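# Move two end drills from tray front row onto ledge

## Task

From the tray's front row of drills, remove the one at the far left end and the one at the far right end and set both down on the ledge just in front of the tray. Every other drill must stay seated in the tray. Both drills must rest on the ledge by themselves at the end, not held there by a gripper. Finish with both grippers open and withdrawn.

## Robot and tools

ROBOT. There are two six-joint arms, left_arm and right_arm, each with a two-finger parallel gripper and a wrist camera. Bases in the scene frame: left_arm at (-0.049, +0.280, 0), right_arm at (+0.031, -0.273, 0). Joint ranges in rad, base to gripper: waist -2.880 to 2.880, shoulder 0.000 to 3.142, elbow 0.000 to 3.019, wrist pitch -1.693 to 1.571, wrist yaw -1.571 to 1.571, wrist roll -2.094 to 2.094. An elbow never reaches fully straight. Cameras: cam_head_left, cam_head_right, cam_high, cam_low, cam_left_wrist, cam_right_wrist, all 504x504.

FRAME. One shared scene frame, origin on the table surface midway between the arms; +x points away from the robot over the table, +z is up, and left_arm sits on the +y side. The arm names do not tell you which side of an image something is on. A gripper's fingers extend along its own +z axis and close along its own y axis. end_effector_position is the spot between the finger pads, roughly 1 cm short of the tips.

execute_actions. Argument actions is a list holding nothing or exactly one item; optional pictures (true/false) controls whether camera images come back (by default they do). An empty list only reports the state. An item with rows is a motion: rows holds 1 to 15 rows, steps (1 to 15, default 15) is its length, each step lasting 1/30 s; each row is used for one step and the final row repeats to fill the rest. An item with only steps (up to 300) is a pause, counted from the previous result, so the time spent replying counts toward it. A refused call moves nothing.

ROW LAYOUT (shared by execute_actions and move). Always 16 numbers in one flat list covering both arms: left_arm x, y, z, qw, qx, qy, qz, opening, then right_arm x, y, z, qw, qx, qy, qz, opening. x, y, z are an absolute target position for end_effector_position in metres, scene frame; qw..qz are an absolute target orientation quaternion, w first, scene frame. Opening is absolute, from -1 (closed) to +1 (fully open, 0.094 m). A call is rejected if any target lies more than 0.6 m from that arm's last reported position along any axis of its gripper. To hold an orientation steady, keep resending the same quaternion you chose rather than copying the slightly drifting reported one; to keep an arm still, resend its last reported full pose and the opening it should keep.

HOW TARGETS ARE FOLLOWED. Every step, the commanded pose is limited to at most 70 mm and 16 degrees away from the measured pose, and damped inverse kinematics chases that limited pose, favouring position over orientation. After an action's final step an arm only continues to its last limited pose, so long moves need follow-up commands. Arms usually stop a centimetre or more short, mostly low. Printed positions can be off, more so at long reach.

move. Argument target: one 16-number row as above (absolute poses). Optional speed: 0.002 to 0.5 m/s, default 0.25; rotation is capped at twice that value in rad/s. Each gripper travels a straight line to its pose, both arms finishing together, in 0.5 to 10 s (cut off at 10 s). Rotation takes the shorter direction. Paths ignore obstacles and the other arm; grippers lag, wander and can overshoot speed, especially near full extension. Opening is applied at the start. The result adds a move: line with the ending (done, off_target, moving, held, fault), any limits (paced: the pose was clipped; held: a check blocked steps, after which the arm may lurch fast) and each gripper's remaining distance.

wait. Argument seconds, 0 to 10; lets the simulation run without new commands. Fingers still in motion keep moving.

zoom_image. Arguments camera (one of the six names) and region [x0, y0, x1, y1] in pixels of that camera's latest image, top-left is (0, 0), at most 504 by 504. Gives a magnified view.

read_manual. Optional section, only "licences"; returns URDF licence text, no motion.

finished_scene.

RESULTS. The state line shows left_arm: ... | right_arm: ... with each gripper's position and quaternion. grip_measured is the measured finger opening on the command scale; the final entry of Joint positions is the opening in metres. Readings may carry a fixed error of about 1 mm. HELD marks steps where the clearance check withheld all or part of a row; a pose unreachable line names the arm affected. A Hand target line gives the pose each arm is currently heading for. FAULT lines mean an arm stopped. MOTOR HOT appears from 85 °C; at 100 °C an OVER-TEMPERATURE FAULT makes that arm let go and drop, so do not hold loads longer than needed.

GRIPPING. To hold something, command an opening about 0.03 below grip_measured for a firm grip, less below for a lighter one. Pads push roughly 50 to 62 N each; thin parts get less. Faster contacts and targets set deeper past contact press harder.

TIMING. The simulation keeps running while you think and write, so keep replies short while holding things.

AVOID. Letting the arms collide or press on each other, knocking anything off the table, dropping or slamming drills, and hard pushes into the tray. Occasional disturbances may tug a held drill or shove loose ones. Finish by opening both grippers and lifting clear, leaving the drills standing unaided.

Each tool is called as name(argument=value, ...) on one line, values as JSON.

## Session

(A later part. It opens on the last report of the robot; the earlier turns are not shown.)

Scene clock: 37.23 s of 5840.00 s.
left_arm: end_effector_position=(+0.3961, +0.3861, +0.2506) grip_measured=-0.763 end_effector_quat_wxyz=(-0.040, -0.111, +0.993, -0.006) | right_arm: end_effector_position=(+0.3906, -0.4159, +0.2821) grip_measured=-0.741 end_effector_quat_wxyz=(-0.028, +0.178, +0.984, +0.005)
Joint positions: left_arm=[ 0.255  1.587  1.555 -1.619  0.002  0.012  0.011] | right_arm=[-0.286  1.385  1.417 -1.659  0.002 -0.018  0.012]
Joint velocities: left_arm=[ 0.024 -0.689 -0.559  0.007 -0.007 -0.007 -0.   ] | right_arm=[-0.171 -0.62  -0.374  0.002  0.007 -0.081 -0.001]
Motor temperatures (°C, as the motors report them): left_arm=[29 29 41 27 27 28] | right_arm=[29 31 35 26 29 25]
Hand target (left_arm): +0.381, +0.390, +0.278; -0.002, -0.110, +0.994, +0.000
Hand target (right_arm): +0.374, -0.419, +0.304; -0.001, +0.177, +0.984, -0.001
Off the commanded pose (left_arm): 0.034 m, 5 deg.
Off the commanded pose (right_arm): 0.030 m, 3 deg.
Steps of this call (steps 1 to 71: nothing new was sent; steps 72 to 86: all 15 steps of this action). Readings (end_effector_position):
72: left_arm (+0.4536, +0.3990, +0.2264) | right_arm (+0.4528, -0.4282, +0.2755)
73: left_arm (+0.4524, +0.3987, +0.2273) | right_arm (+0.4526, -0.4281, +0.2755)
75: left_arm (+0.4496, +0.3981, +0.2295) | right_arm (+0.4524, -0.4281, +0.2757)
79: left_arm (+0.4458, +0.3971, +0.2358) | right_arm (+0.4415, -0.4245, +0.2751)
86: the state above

move(target=[0.372, 0.388, 0.150, 0, -0.11, 0.994, 0, -0.9, 0.372, -0.420, 0.187, 0, 0.177, 0.984, 0, -0.9], speed=0.1)

Scene clock: 40.13 s of 5840.00 s.
left_arm: end_effector_position=(+0.3638, +0.3823, +0.1417) grip_measured=-0.763 end_effector_quat_wxyz=(-0.019, -0.112, +0.994, -0.003) | right_arm: end_effector_position=(+0.3659, -0.4120, +0.1829) grip_measured=-0.741 end_effector_quat_wxyz=(-0.011, +0.176, +0.984, +0.002)
Joint positions: left_arm=[ 0.264  1.529  1.197 -1.278  0.001  0.019  0.011] | right_arm=[-0.301  1.325  1.099 -1.368  0.002 -0.038  0.012]
Joint velocities: left_arm=[ 0.005 -0.005  0.002 -0.037  0.022  0.022 -0.001] | right_arm=[-0.005 -0.005  0.002 -0.002 -0.007  0.081 -0.001]
Motor temperatures (°C, as the motors report them): left_arm=[29 29 40 27 27 28] | right_arm=[29 30 34 26 29 25]
Hand target (left_arm): +0.370, +0.387, +0.150; -0.000, -0.110, +0.994, +0.000
Hand target (right_arm): +0.370, -0.419, +0.187; -0.000, +0.177, +0.984, -0.000
Off the commanded pose (left_arm): 0.013 m, 2 deg.
Off the commanded pose (right_arm): 0.011 m, 1 deg.
move: off_target (left_arm, right_arm)

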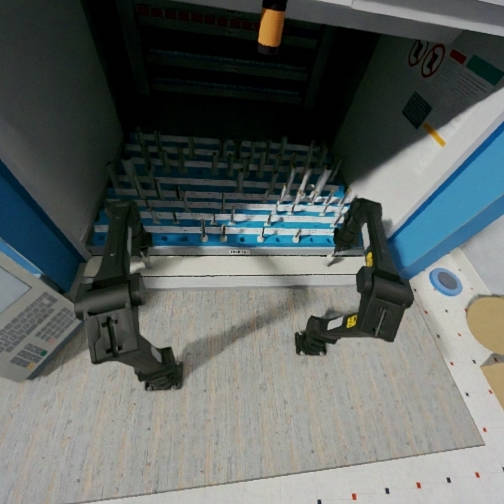

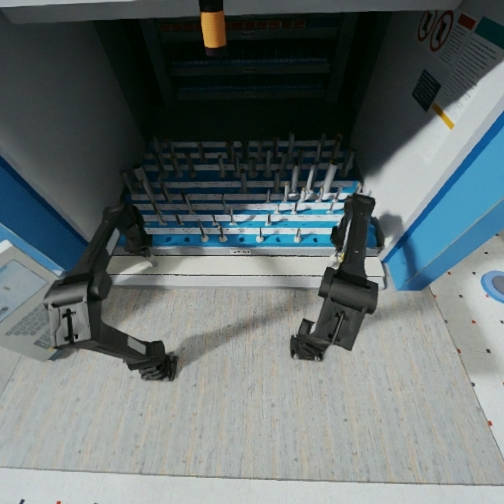

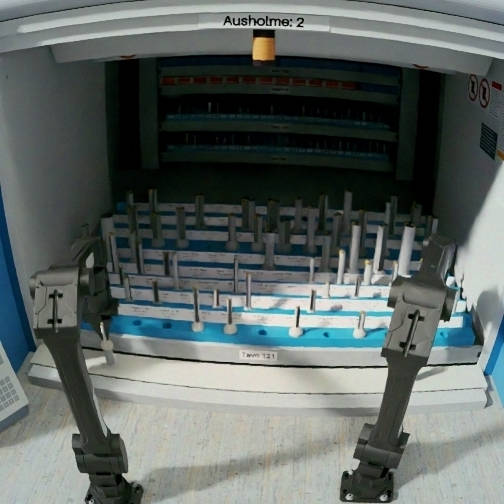

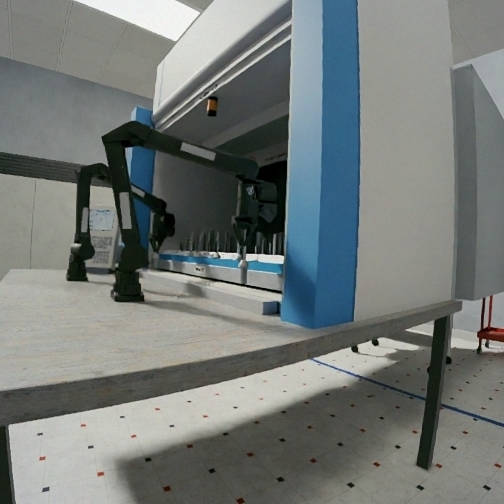

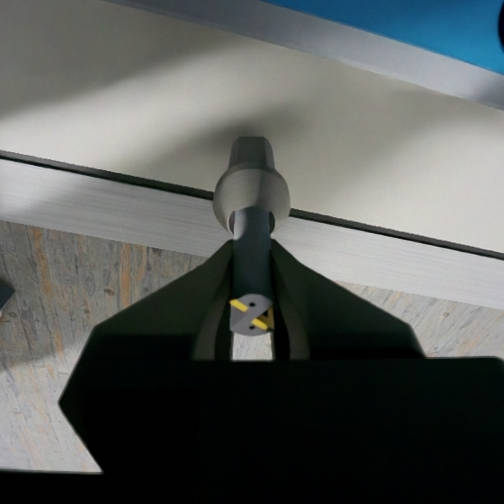

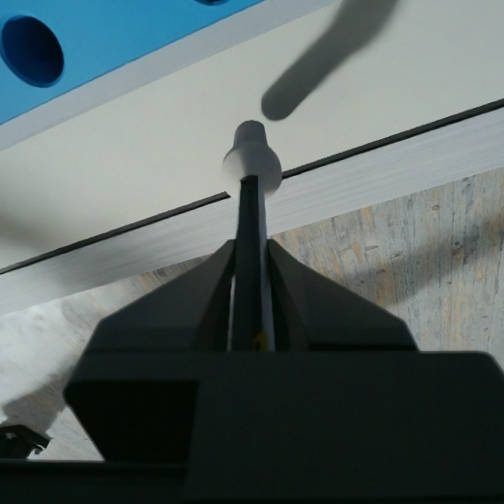

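move(target=[0.382, 0.388, 0.138, 0, -0.11, 0.994, 0, -0.9, 0.382, -0.420, 0.172, 0, 0.177, 0.984, 0, -0.9], speed=0.04)

Scene clock: 42.03 s of 5840.00 s.
left_arm: end_effector_position=(+0.3708, +0.3841, +0.1274) grip_measured=-0.763 end_effector_quat_wxyz=(-0.022, -0.112, +0.993, -0.003) | right_arm: end_effector_position=(+0.3751, -0.4158, +0.1686) grip_measured=-0.741 end_effector_quat_wxyz=(-0.010, +0.176, +0.984, +0.001)
Joint positions: left_arm=[ 0.264  1.563  1.197 -1.249  0.001  0.02   0.011] | right_arm=[-0.301  1.359  1.093 -1.324  0.002 -0.038  0.012]
Joint velocities: left_arm=[ 0.005 -0.005 -0.002  0.002 -0.007 -0.037  0.   ] | right_arm=[ 0.005  0.005 -0.012 -0.012  0.007  0.007 -0.001]
Motor temperatures (°C, as the motors report them): left_arm=[29 29 40 27 27 28] | right_arm=[29 30 34 26 29 25]
Hand target (left_arm): +0.382, +0.388, +0.138; +0.000, -0.110, +0.994, +0.000
Hand target (right_arm): +0.381, -0.420, +0.172; -0.000, +0.177, +0.984, -0.000
Off the commanded pose (left_arm): 0.016 m, 3 deg.
Off the commanded pose (right_arm): 0.009 m, 1 deg.
move: off_target (left_arm)

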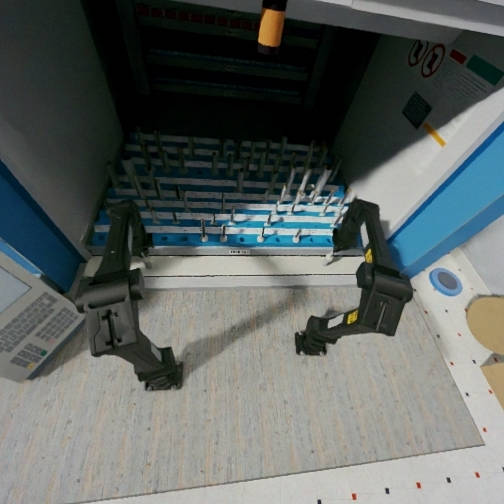

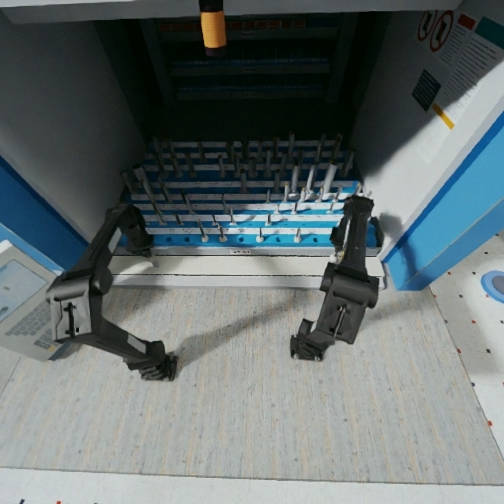

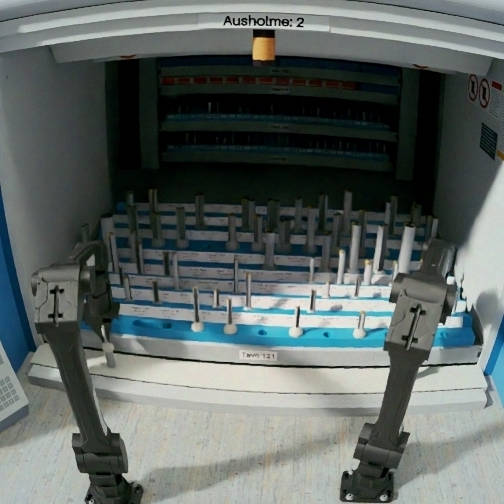

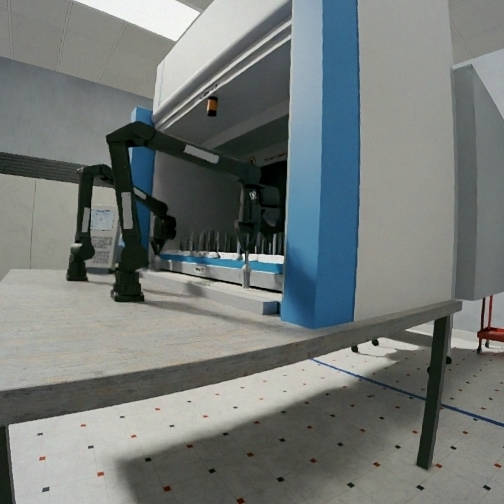

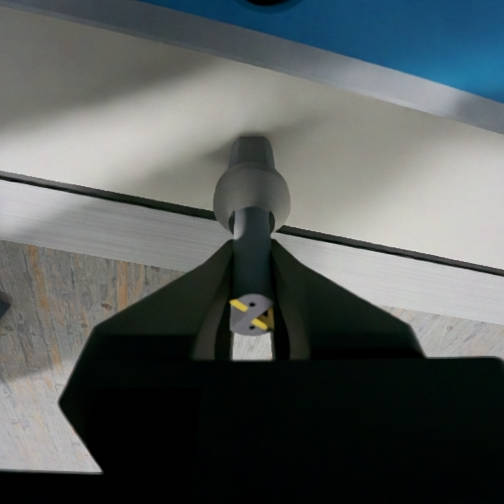

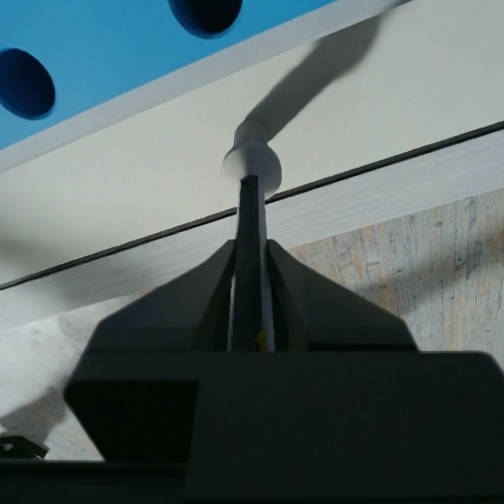

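Close to touchdown; lower a little more.

execute_actions(actions=[{"rows": [[0.380,0.387,0.136,0,-0.11,0.994,0,-0.9,0.380,-0.419,0.170,0,0.177,0.984,0,-0.9],[0.379,0.387,0.134,0,-0.11,0.994,0,-0.9,0.379,-0.419,0.168,0,0.177,0.984,0,-0.9],[0.378,0.386,0.132,0,-0.11,0.994,0,-0.9,0.378,-0.418,0.166,0,0.177,0.984,0,-0.9],[0.377,0.386,0.130,0,-0.11,0.994,0,-0.9,0.378,-0.418,0.164,0,0.177,0.984,0,-0.9],[0.376,0.386,0.128,0,-0.11,0.994,0,-0.9,0.378,-0.418,0.162,0,0.177,0.984,0,-0.9],[0.375,0.386,0.126,0,-0.11,0.994,0,-0.9,0.378,-0.418,0.160,0,0.177,0.984,0,-0.9],[0.375,0.386,0.124,0,-0.11,0.994,0,-0.9,0.378,-0.418,0.159,0,0.177,0.984,0,-0.9],[0.375,0.386,0.122,0,-0.11,0.994,0,-0.9,0.378,-0.418,0.158,0,0.177,0.984,0,-0.9]], "steps": 15}], pictures=false)

Scene clock: 44.40 s of 5840.00 s.
left_arm: end_effector_position=(+0.3727, +0.3846, +0.1250) grip_measured=-0.763 end_effector_quat_wxyz=(-0.010, -0.112, +0.994, -0.002) | right_arm: end_effector_position=(+0.3767, -0.4165, +0.1621) grip_measured=-0.741 end_effector_quat_wxyz=(-0.003, +0.176, +0.984, -0.000)
Joint positions: left_arm=[ 0.264  1.556  1.182 -1.218  0.001  0.02   0.011] | right_arm=[-0.301  1.359  1.075 -1.293  0.002 -0.038  0.012]
Joint velocities: left_arm=[-0.024  0.005 -0.017 -0.022  0.007 -0.095 -0.   ] | right_arm=[-0.005 -0.005 -0.007  0.012 -0.022  0.022  0.001]
Motor temperatures (°C, as the motors report them): left_arm=[29 29 40 27 27 28] | right_arm=[29 30 34 26 29 25]
Hand target (left_arm): +0.375, +0.386, +0.122; -0.000, -0.110, +0.994, -0.000
Hand target (right_arm): +0.378, -0.418, +0.158; +0.000, +0.177, +0.984, -0.000
Off the commanded pose (left_arm): 0.004 m, 1 deg.
Off the commanded pose (right_arm): 0.005 m, 0 deg.
Steps of this call (steps 1 to 56: nothing new was sent; steps 57 to 71: all 15 steps of this action). Readings (end_effector_position):
57: left_arm (+0.3710, +0.3841, +0.1274) | right_arm (+0.3753, -0.4159, +0.1686)
58: left_arm (+0.3714, +0.3843, +0.1274) | right_arm (+0.3755, -0.4160, +0.1682)
60: left_arm (+0.3727, +0.3846, +0.1262) | right_arm (+0.3758, -0.4161, +0.1659)
64: left_arm (+0.3728, +0.3846, +0.1250) | right_arm (+0.3761, -0.4162, +0.1621)
71: the state above

execute_actions(actions=[{"rows": [[0.374,0.385,0.124,0,-0.11,0.994,0,-0.75,0.377,-0.417,0.161,0,0.177,0.984,0,-0.73],[0.374,0.385,0.124,0,-0.11,0.994,0,-0.72,0.377,-0.417,0.161,0,0.177,0.984,0,-0.70],[0.374,0.385,0.124,0,-0.11,0.994,0,-0.69,0.377,-0.417,0.161,0,0.177,0.984,0,-0.67],[0.374,0.385,0.124,0,-0.11,0.994,0,-0.66,0.377,-0.417,0.161,0,0.177,0.984,0,-0.64],[0.374,0.385,0.124,0,-0.11,0.994,0,-0.62,0.377,-0.417,0.161,0,0.177,0.984,0,-0.60],[0.374,0.385,0.124,0,-0.11,0.994,0,-0.55,0.377,-0.417,0.161,0,0.177,0.984,0,-0.55],[0.374,0.385,0.124,0,-0.11,0.994,0,-0.45,0.377,-0.417,0.161,0,0.177,0.984,0,-0.45],[0.374,0.385,0.124,0,-0.11,0.994,0,-0.3,0.377,-0.417,0.161,0,0.177,0.984,0,-0.3],[0.374,0.385,0.124,0,-0.11,0.994,0,-0.15,0.377,-0.417,0.161,0,0.177,0.984,0,-0.15],[0.374,0.385,0.124,0,-0.11,0.994,0,0.0,0.377,-0.417,0.161,0,0.177,0.984,0,0.0]], "steps": 15}])

Scene clock: 46.43 s of 5840.00 s.
left_arm: end_effector_position=(+0.3721, +0.3844, +0.1230) grip_measured=-0.002 end_effector_quat_wxyz=(-0.009, -0.112, +0.994, -0.002) | right_arm: end_effector_position=(+0.3767, -0.4165, +0.1621) grip_measured=-0.003 end_effector_quat_wxyz=(-0.003, +0.176, +0.984, -0.000)
Joint positions: left_arm=[ 0.264  1.555  1.176 -1.211  0.001  0.02   0.047] | right_arm=[-0.301  1.359  1.075 -1.293  0.002 -0.038  0.047]
Joint velocities: left_arm=[-0.015 -0.005 -0.007  0.012  0.007 -0.007 -0.   ] | right_arm=[-0.005  0.005  0.007  0.012 -0.051 -0.066  0.001]
Motor temperatures (°C, as the motors report them): left_arm=[29 29 39 27 27 28] | right_arm=[29 30 34 26 29 25]
Hand target (left_arm): +0.374, +0.385, +0.124; -0.000, -0.110, +0.994, -0.000
Hand target (right_arm): +0.377, -0.417, +0.161; -0.000, +0.177, +0.984, -0.000
Off the commanded pose (left_arm): 0.002 m, 1 deg.
Off the commanded pose (right_arm): 0.001 m, 0 deg.
Steps of this call (steps 1 to 46: nothing new was sent; steps 47 to 61: all 15 steps of this action). Readings (end_effector_position):
47: left_arm (+0.3727, +0.3846, +0.1251) | right_arm (+0.3767, -0.4165, +0.1621)
48: left_arm (+0.3727, +0.3846, +0.1251) | right_arm (+0.3767, -0.4165, +0.1621)
50: left_arm (+0.3732, +0.3847, +0.1247) | right_arm (+0.3767, -0.4165, +0.1621)
54: left_arm (+0.3722, +0.3844, +0.1231) | right_arm (+0.3767, -0.4165, +0.1621)
61: the state above

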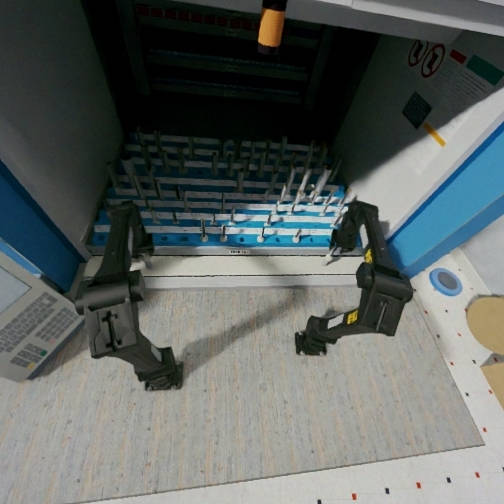

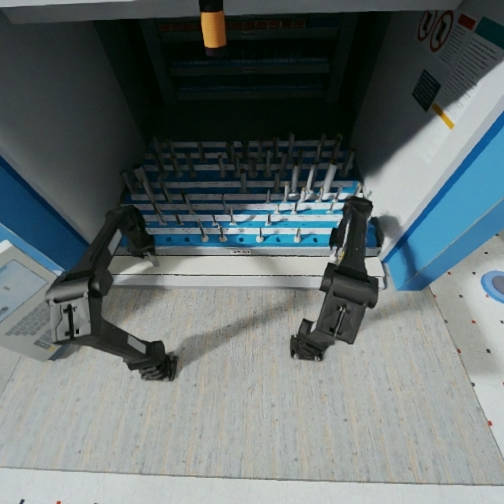

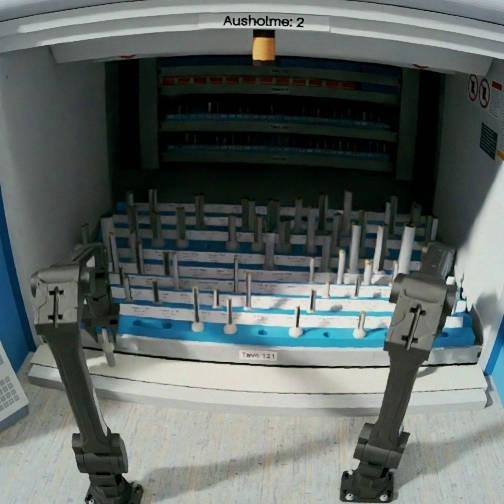

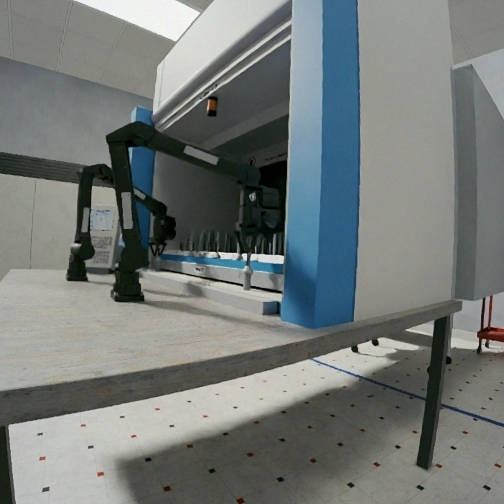

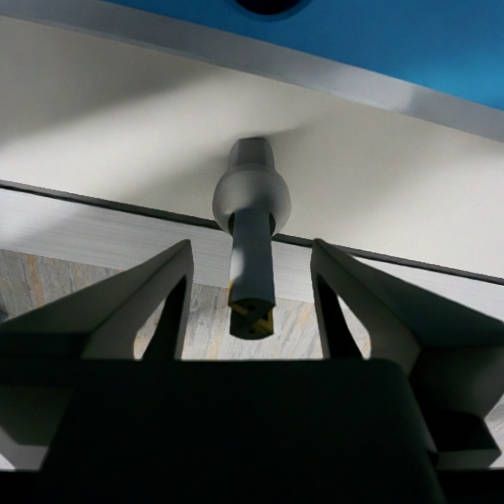

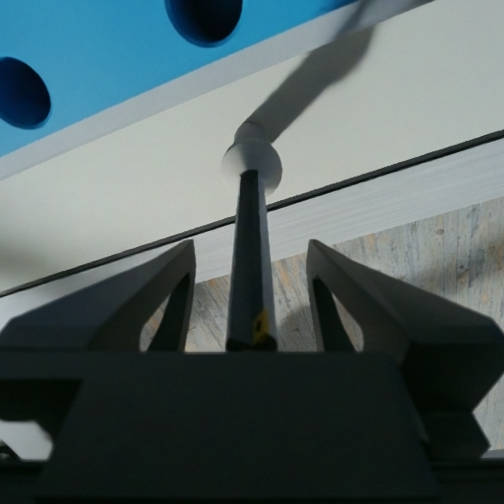

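Both stand upright. Move up and clear.

move(target=[0.375, 0.385, 0.26, 0, -0.11, 0.994, 0, 0.2, 0.378, -0.417, 0.29, 0, 0.177, 0.984, 0, 0.2], speed=0.15)

move(target=[0.24, 0.36, 0.27, 0, -0.11, 0.994, 0, 0.2, 0.25, -0.36, 0.28, 0, 0.177, 0.984, 0, 0.2], speed=0.2)

Scene clock: 48.50 s of 5840.00 s.
left_arm: end_effector_position=(+0.3683, +0.3835, +0.2339) grip_measured=+0.198 end_effector_quat_wxyz=(-0.025, -0.112, +0.993, -0.004) | right_arm: end_effector_position=(+0.3723, -0.4147, +0.2679) grip_measured=+0.197 end_effector_quat_wxyz=(-0.024, +0.176, +0.984, +0.004)
Joint positions: left_arm=[ 0.264  1.499  1.41  -1.534  0.001  0.02   0.056] | right_arm=[-0.301  1.334  1.331 -1.616  0.002 -0.038  0.056]
Joint velocities: left_arm=[-0.015  0.015 -0.007 -0.007  0.066  0.022 -0.   ] | right_arm=[-0.005 -0.015  0.002 -0.017  0.022  0.022 -0.001]
Motor temperatures (°C, as the motors report them): left_arm=[29 29 40 27 27 28] | right_arm=[29 30 34 26 29 25]
Hand target (left_arm): +0.377, +0.386, +0.259; +0.000, -0.110, +0.994, +0.000
Hand target (right_arm): +0.380, -0.418, +0.289; +0.000, +0.177, +0.984, -0.000
Off the commanded pose (left_arm): 0.027 m, 3 deg.
Off the commanded pose (right_arm): 0.023 m, 3 deg.
move: off_target (left_arm, right_arm)

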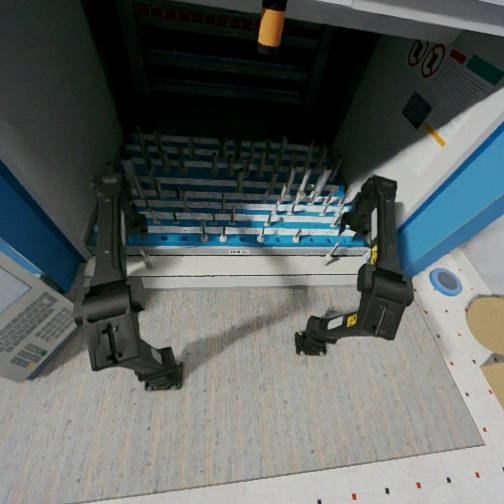

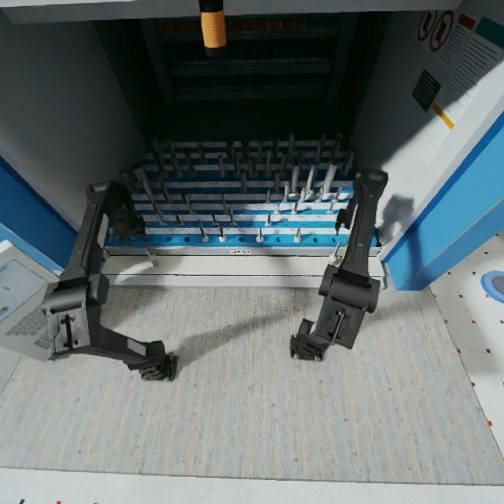

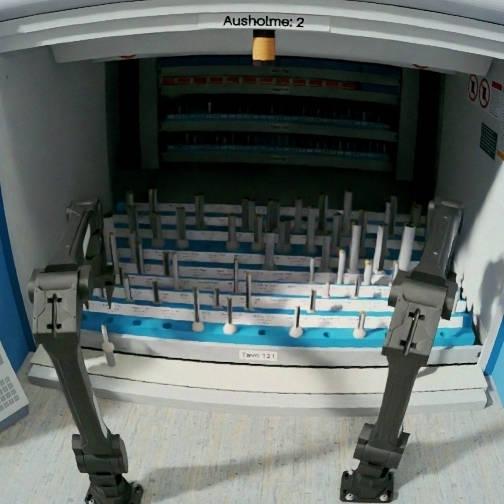

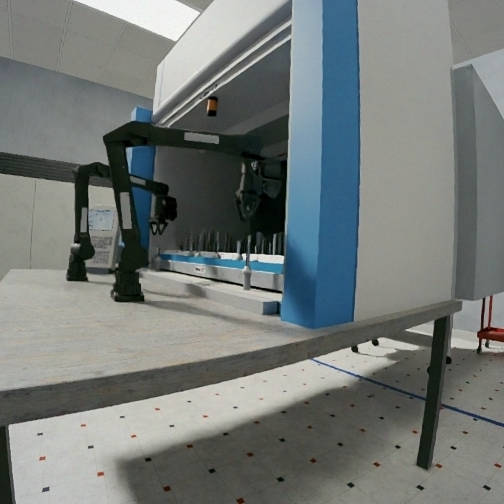

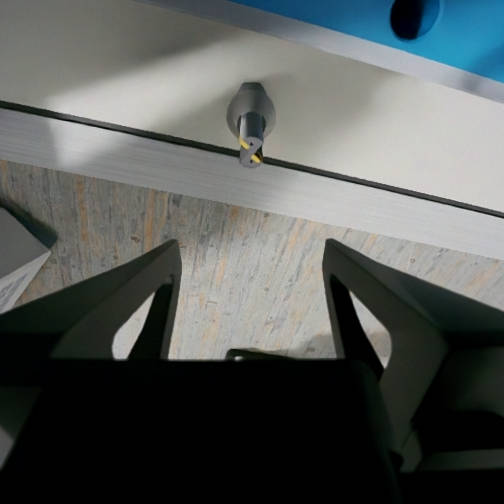

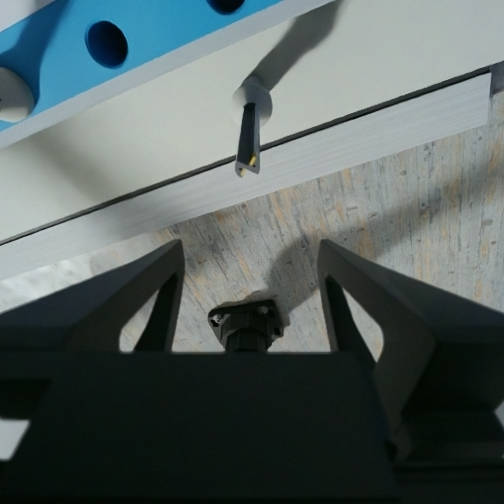

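Scene clock: 49.57 s of 5840.00 s.
left_arm: end_effector_position=(+0.2452, +0.3594, +0.2762) grip_measured=+0.198 end_effector_quat_wxyz=(+0.013, -0.113, +0.994, +0.001) | right_arm: end_effector_position=(+0.2521, -0.3636, +0.2844) grip_measured=+0.197 end_effector_quat_wxyz=(+0.019, +0.178, +0.984, -0.005)
Joint positions: left_arm=[ 0.285  1.118  1.173 -1.601  0.001  0.039  0.056] | right_arm=[-0.295  0.933  1.077 -1.675  0.002 -0.027  0.056]
Joint velocities: left_arm=[ 0.005  0.005 -0.022 -0.007 -0.007  0.007 -0.001] | right_arm=[-0.015 -0.015 -0.002 -0.002 -0.051 -0.007 -0.   ]
Motor temperatures (°C, as the motors report them): left_arm=[29 29 39 27 27 28] | right_arm=[29 30 34 26 29 25]
Hand target (left_arm): +0.241, +0.361, +0.272; +0.000, -0.110, +0.994, -0.000
Hand target (right_arm): +0.251, -0.360, +0.281; +0.011, +0.177, +0.984, -0.003
Off the commanded pose (left_arm): 0.008 m, 2 deg.
Off the commanded pose (right_arm): 0.006 m, 2 deg.
joint sent to its limit (right arm) — the command would take joint 4 (wrist pitch) past its lower limit, so that joint was sent only as far as its limit.
move: done

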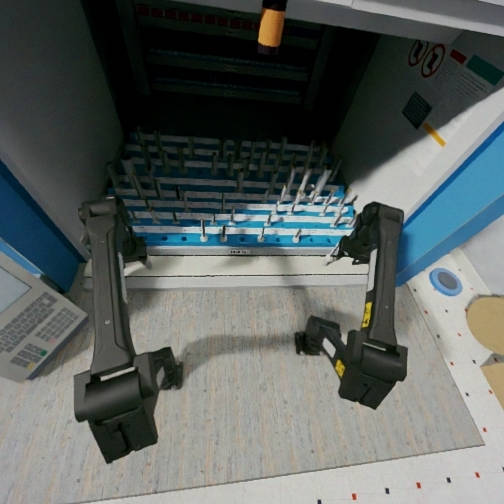

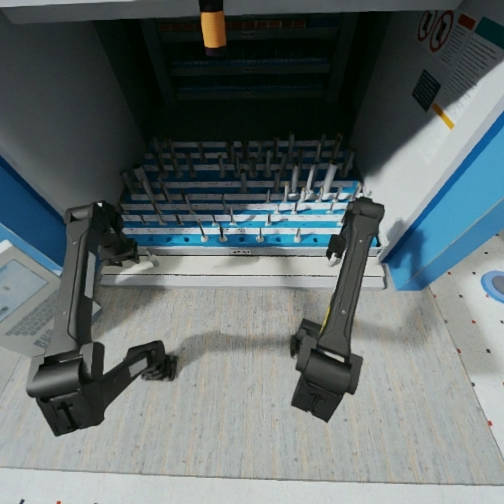

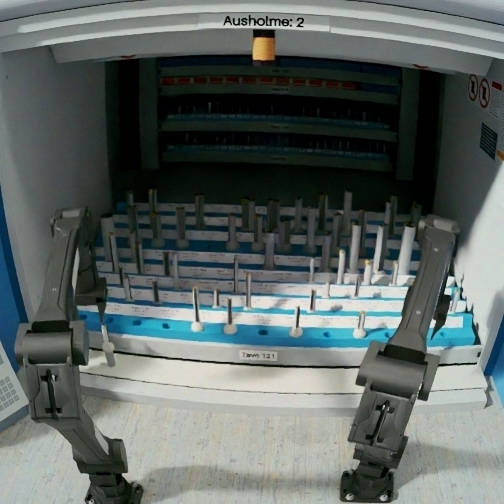

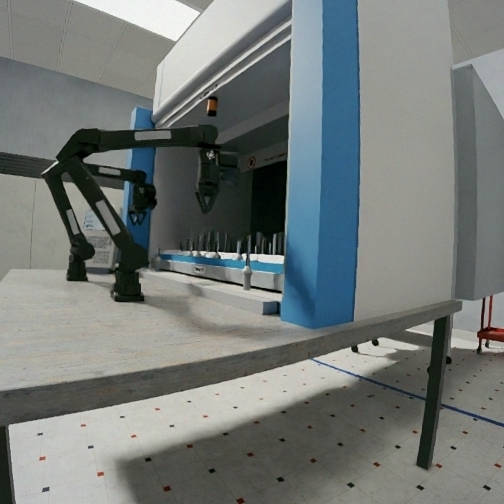

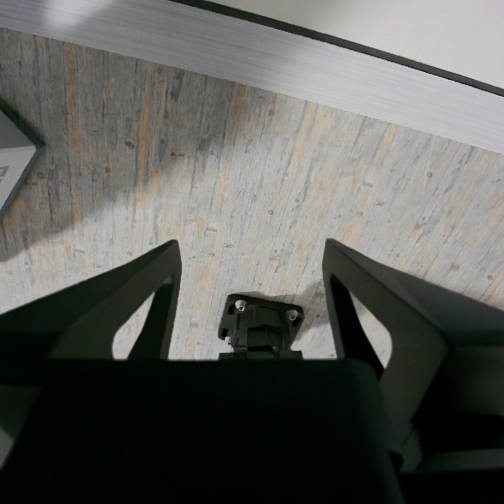

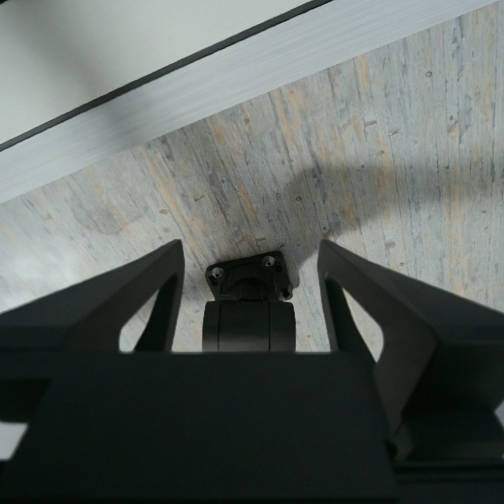

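finished_scene(scene=2)

The scene is finished: the task was done.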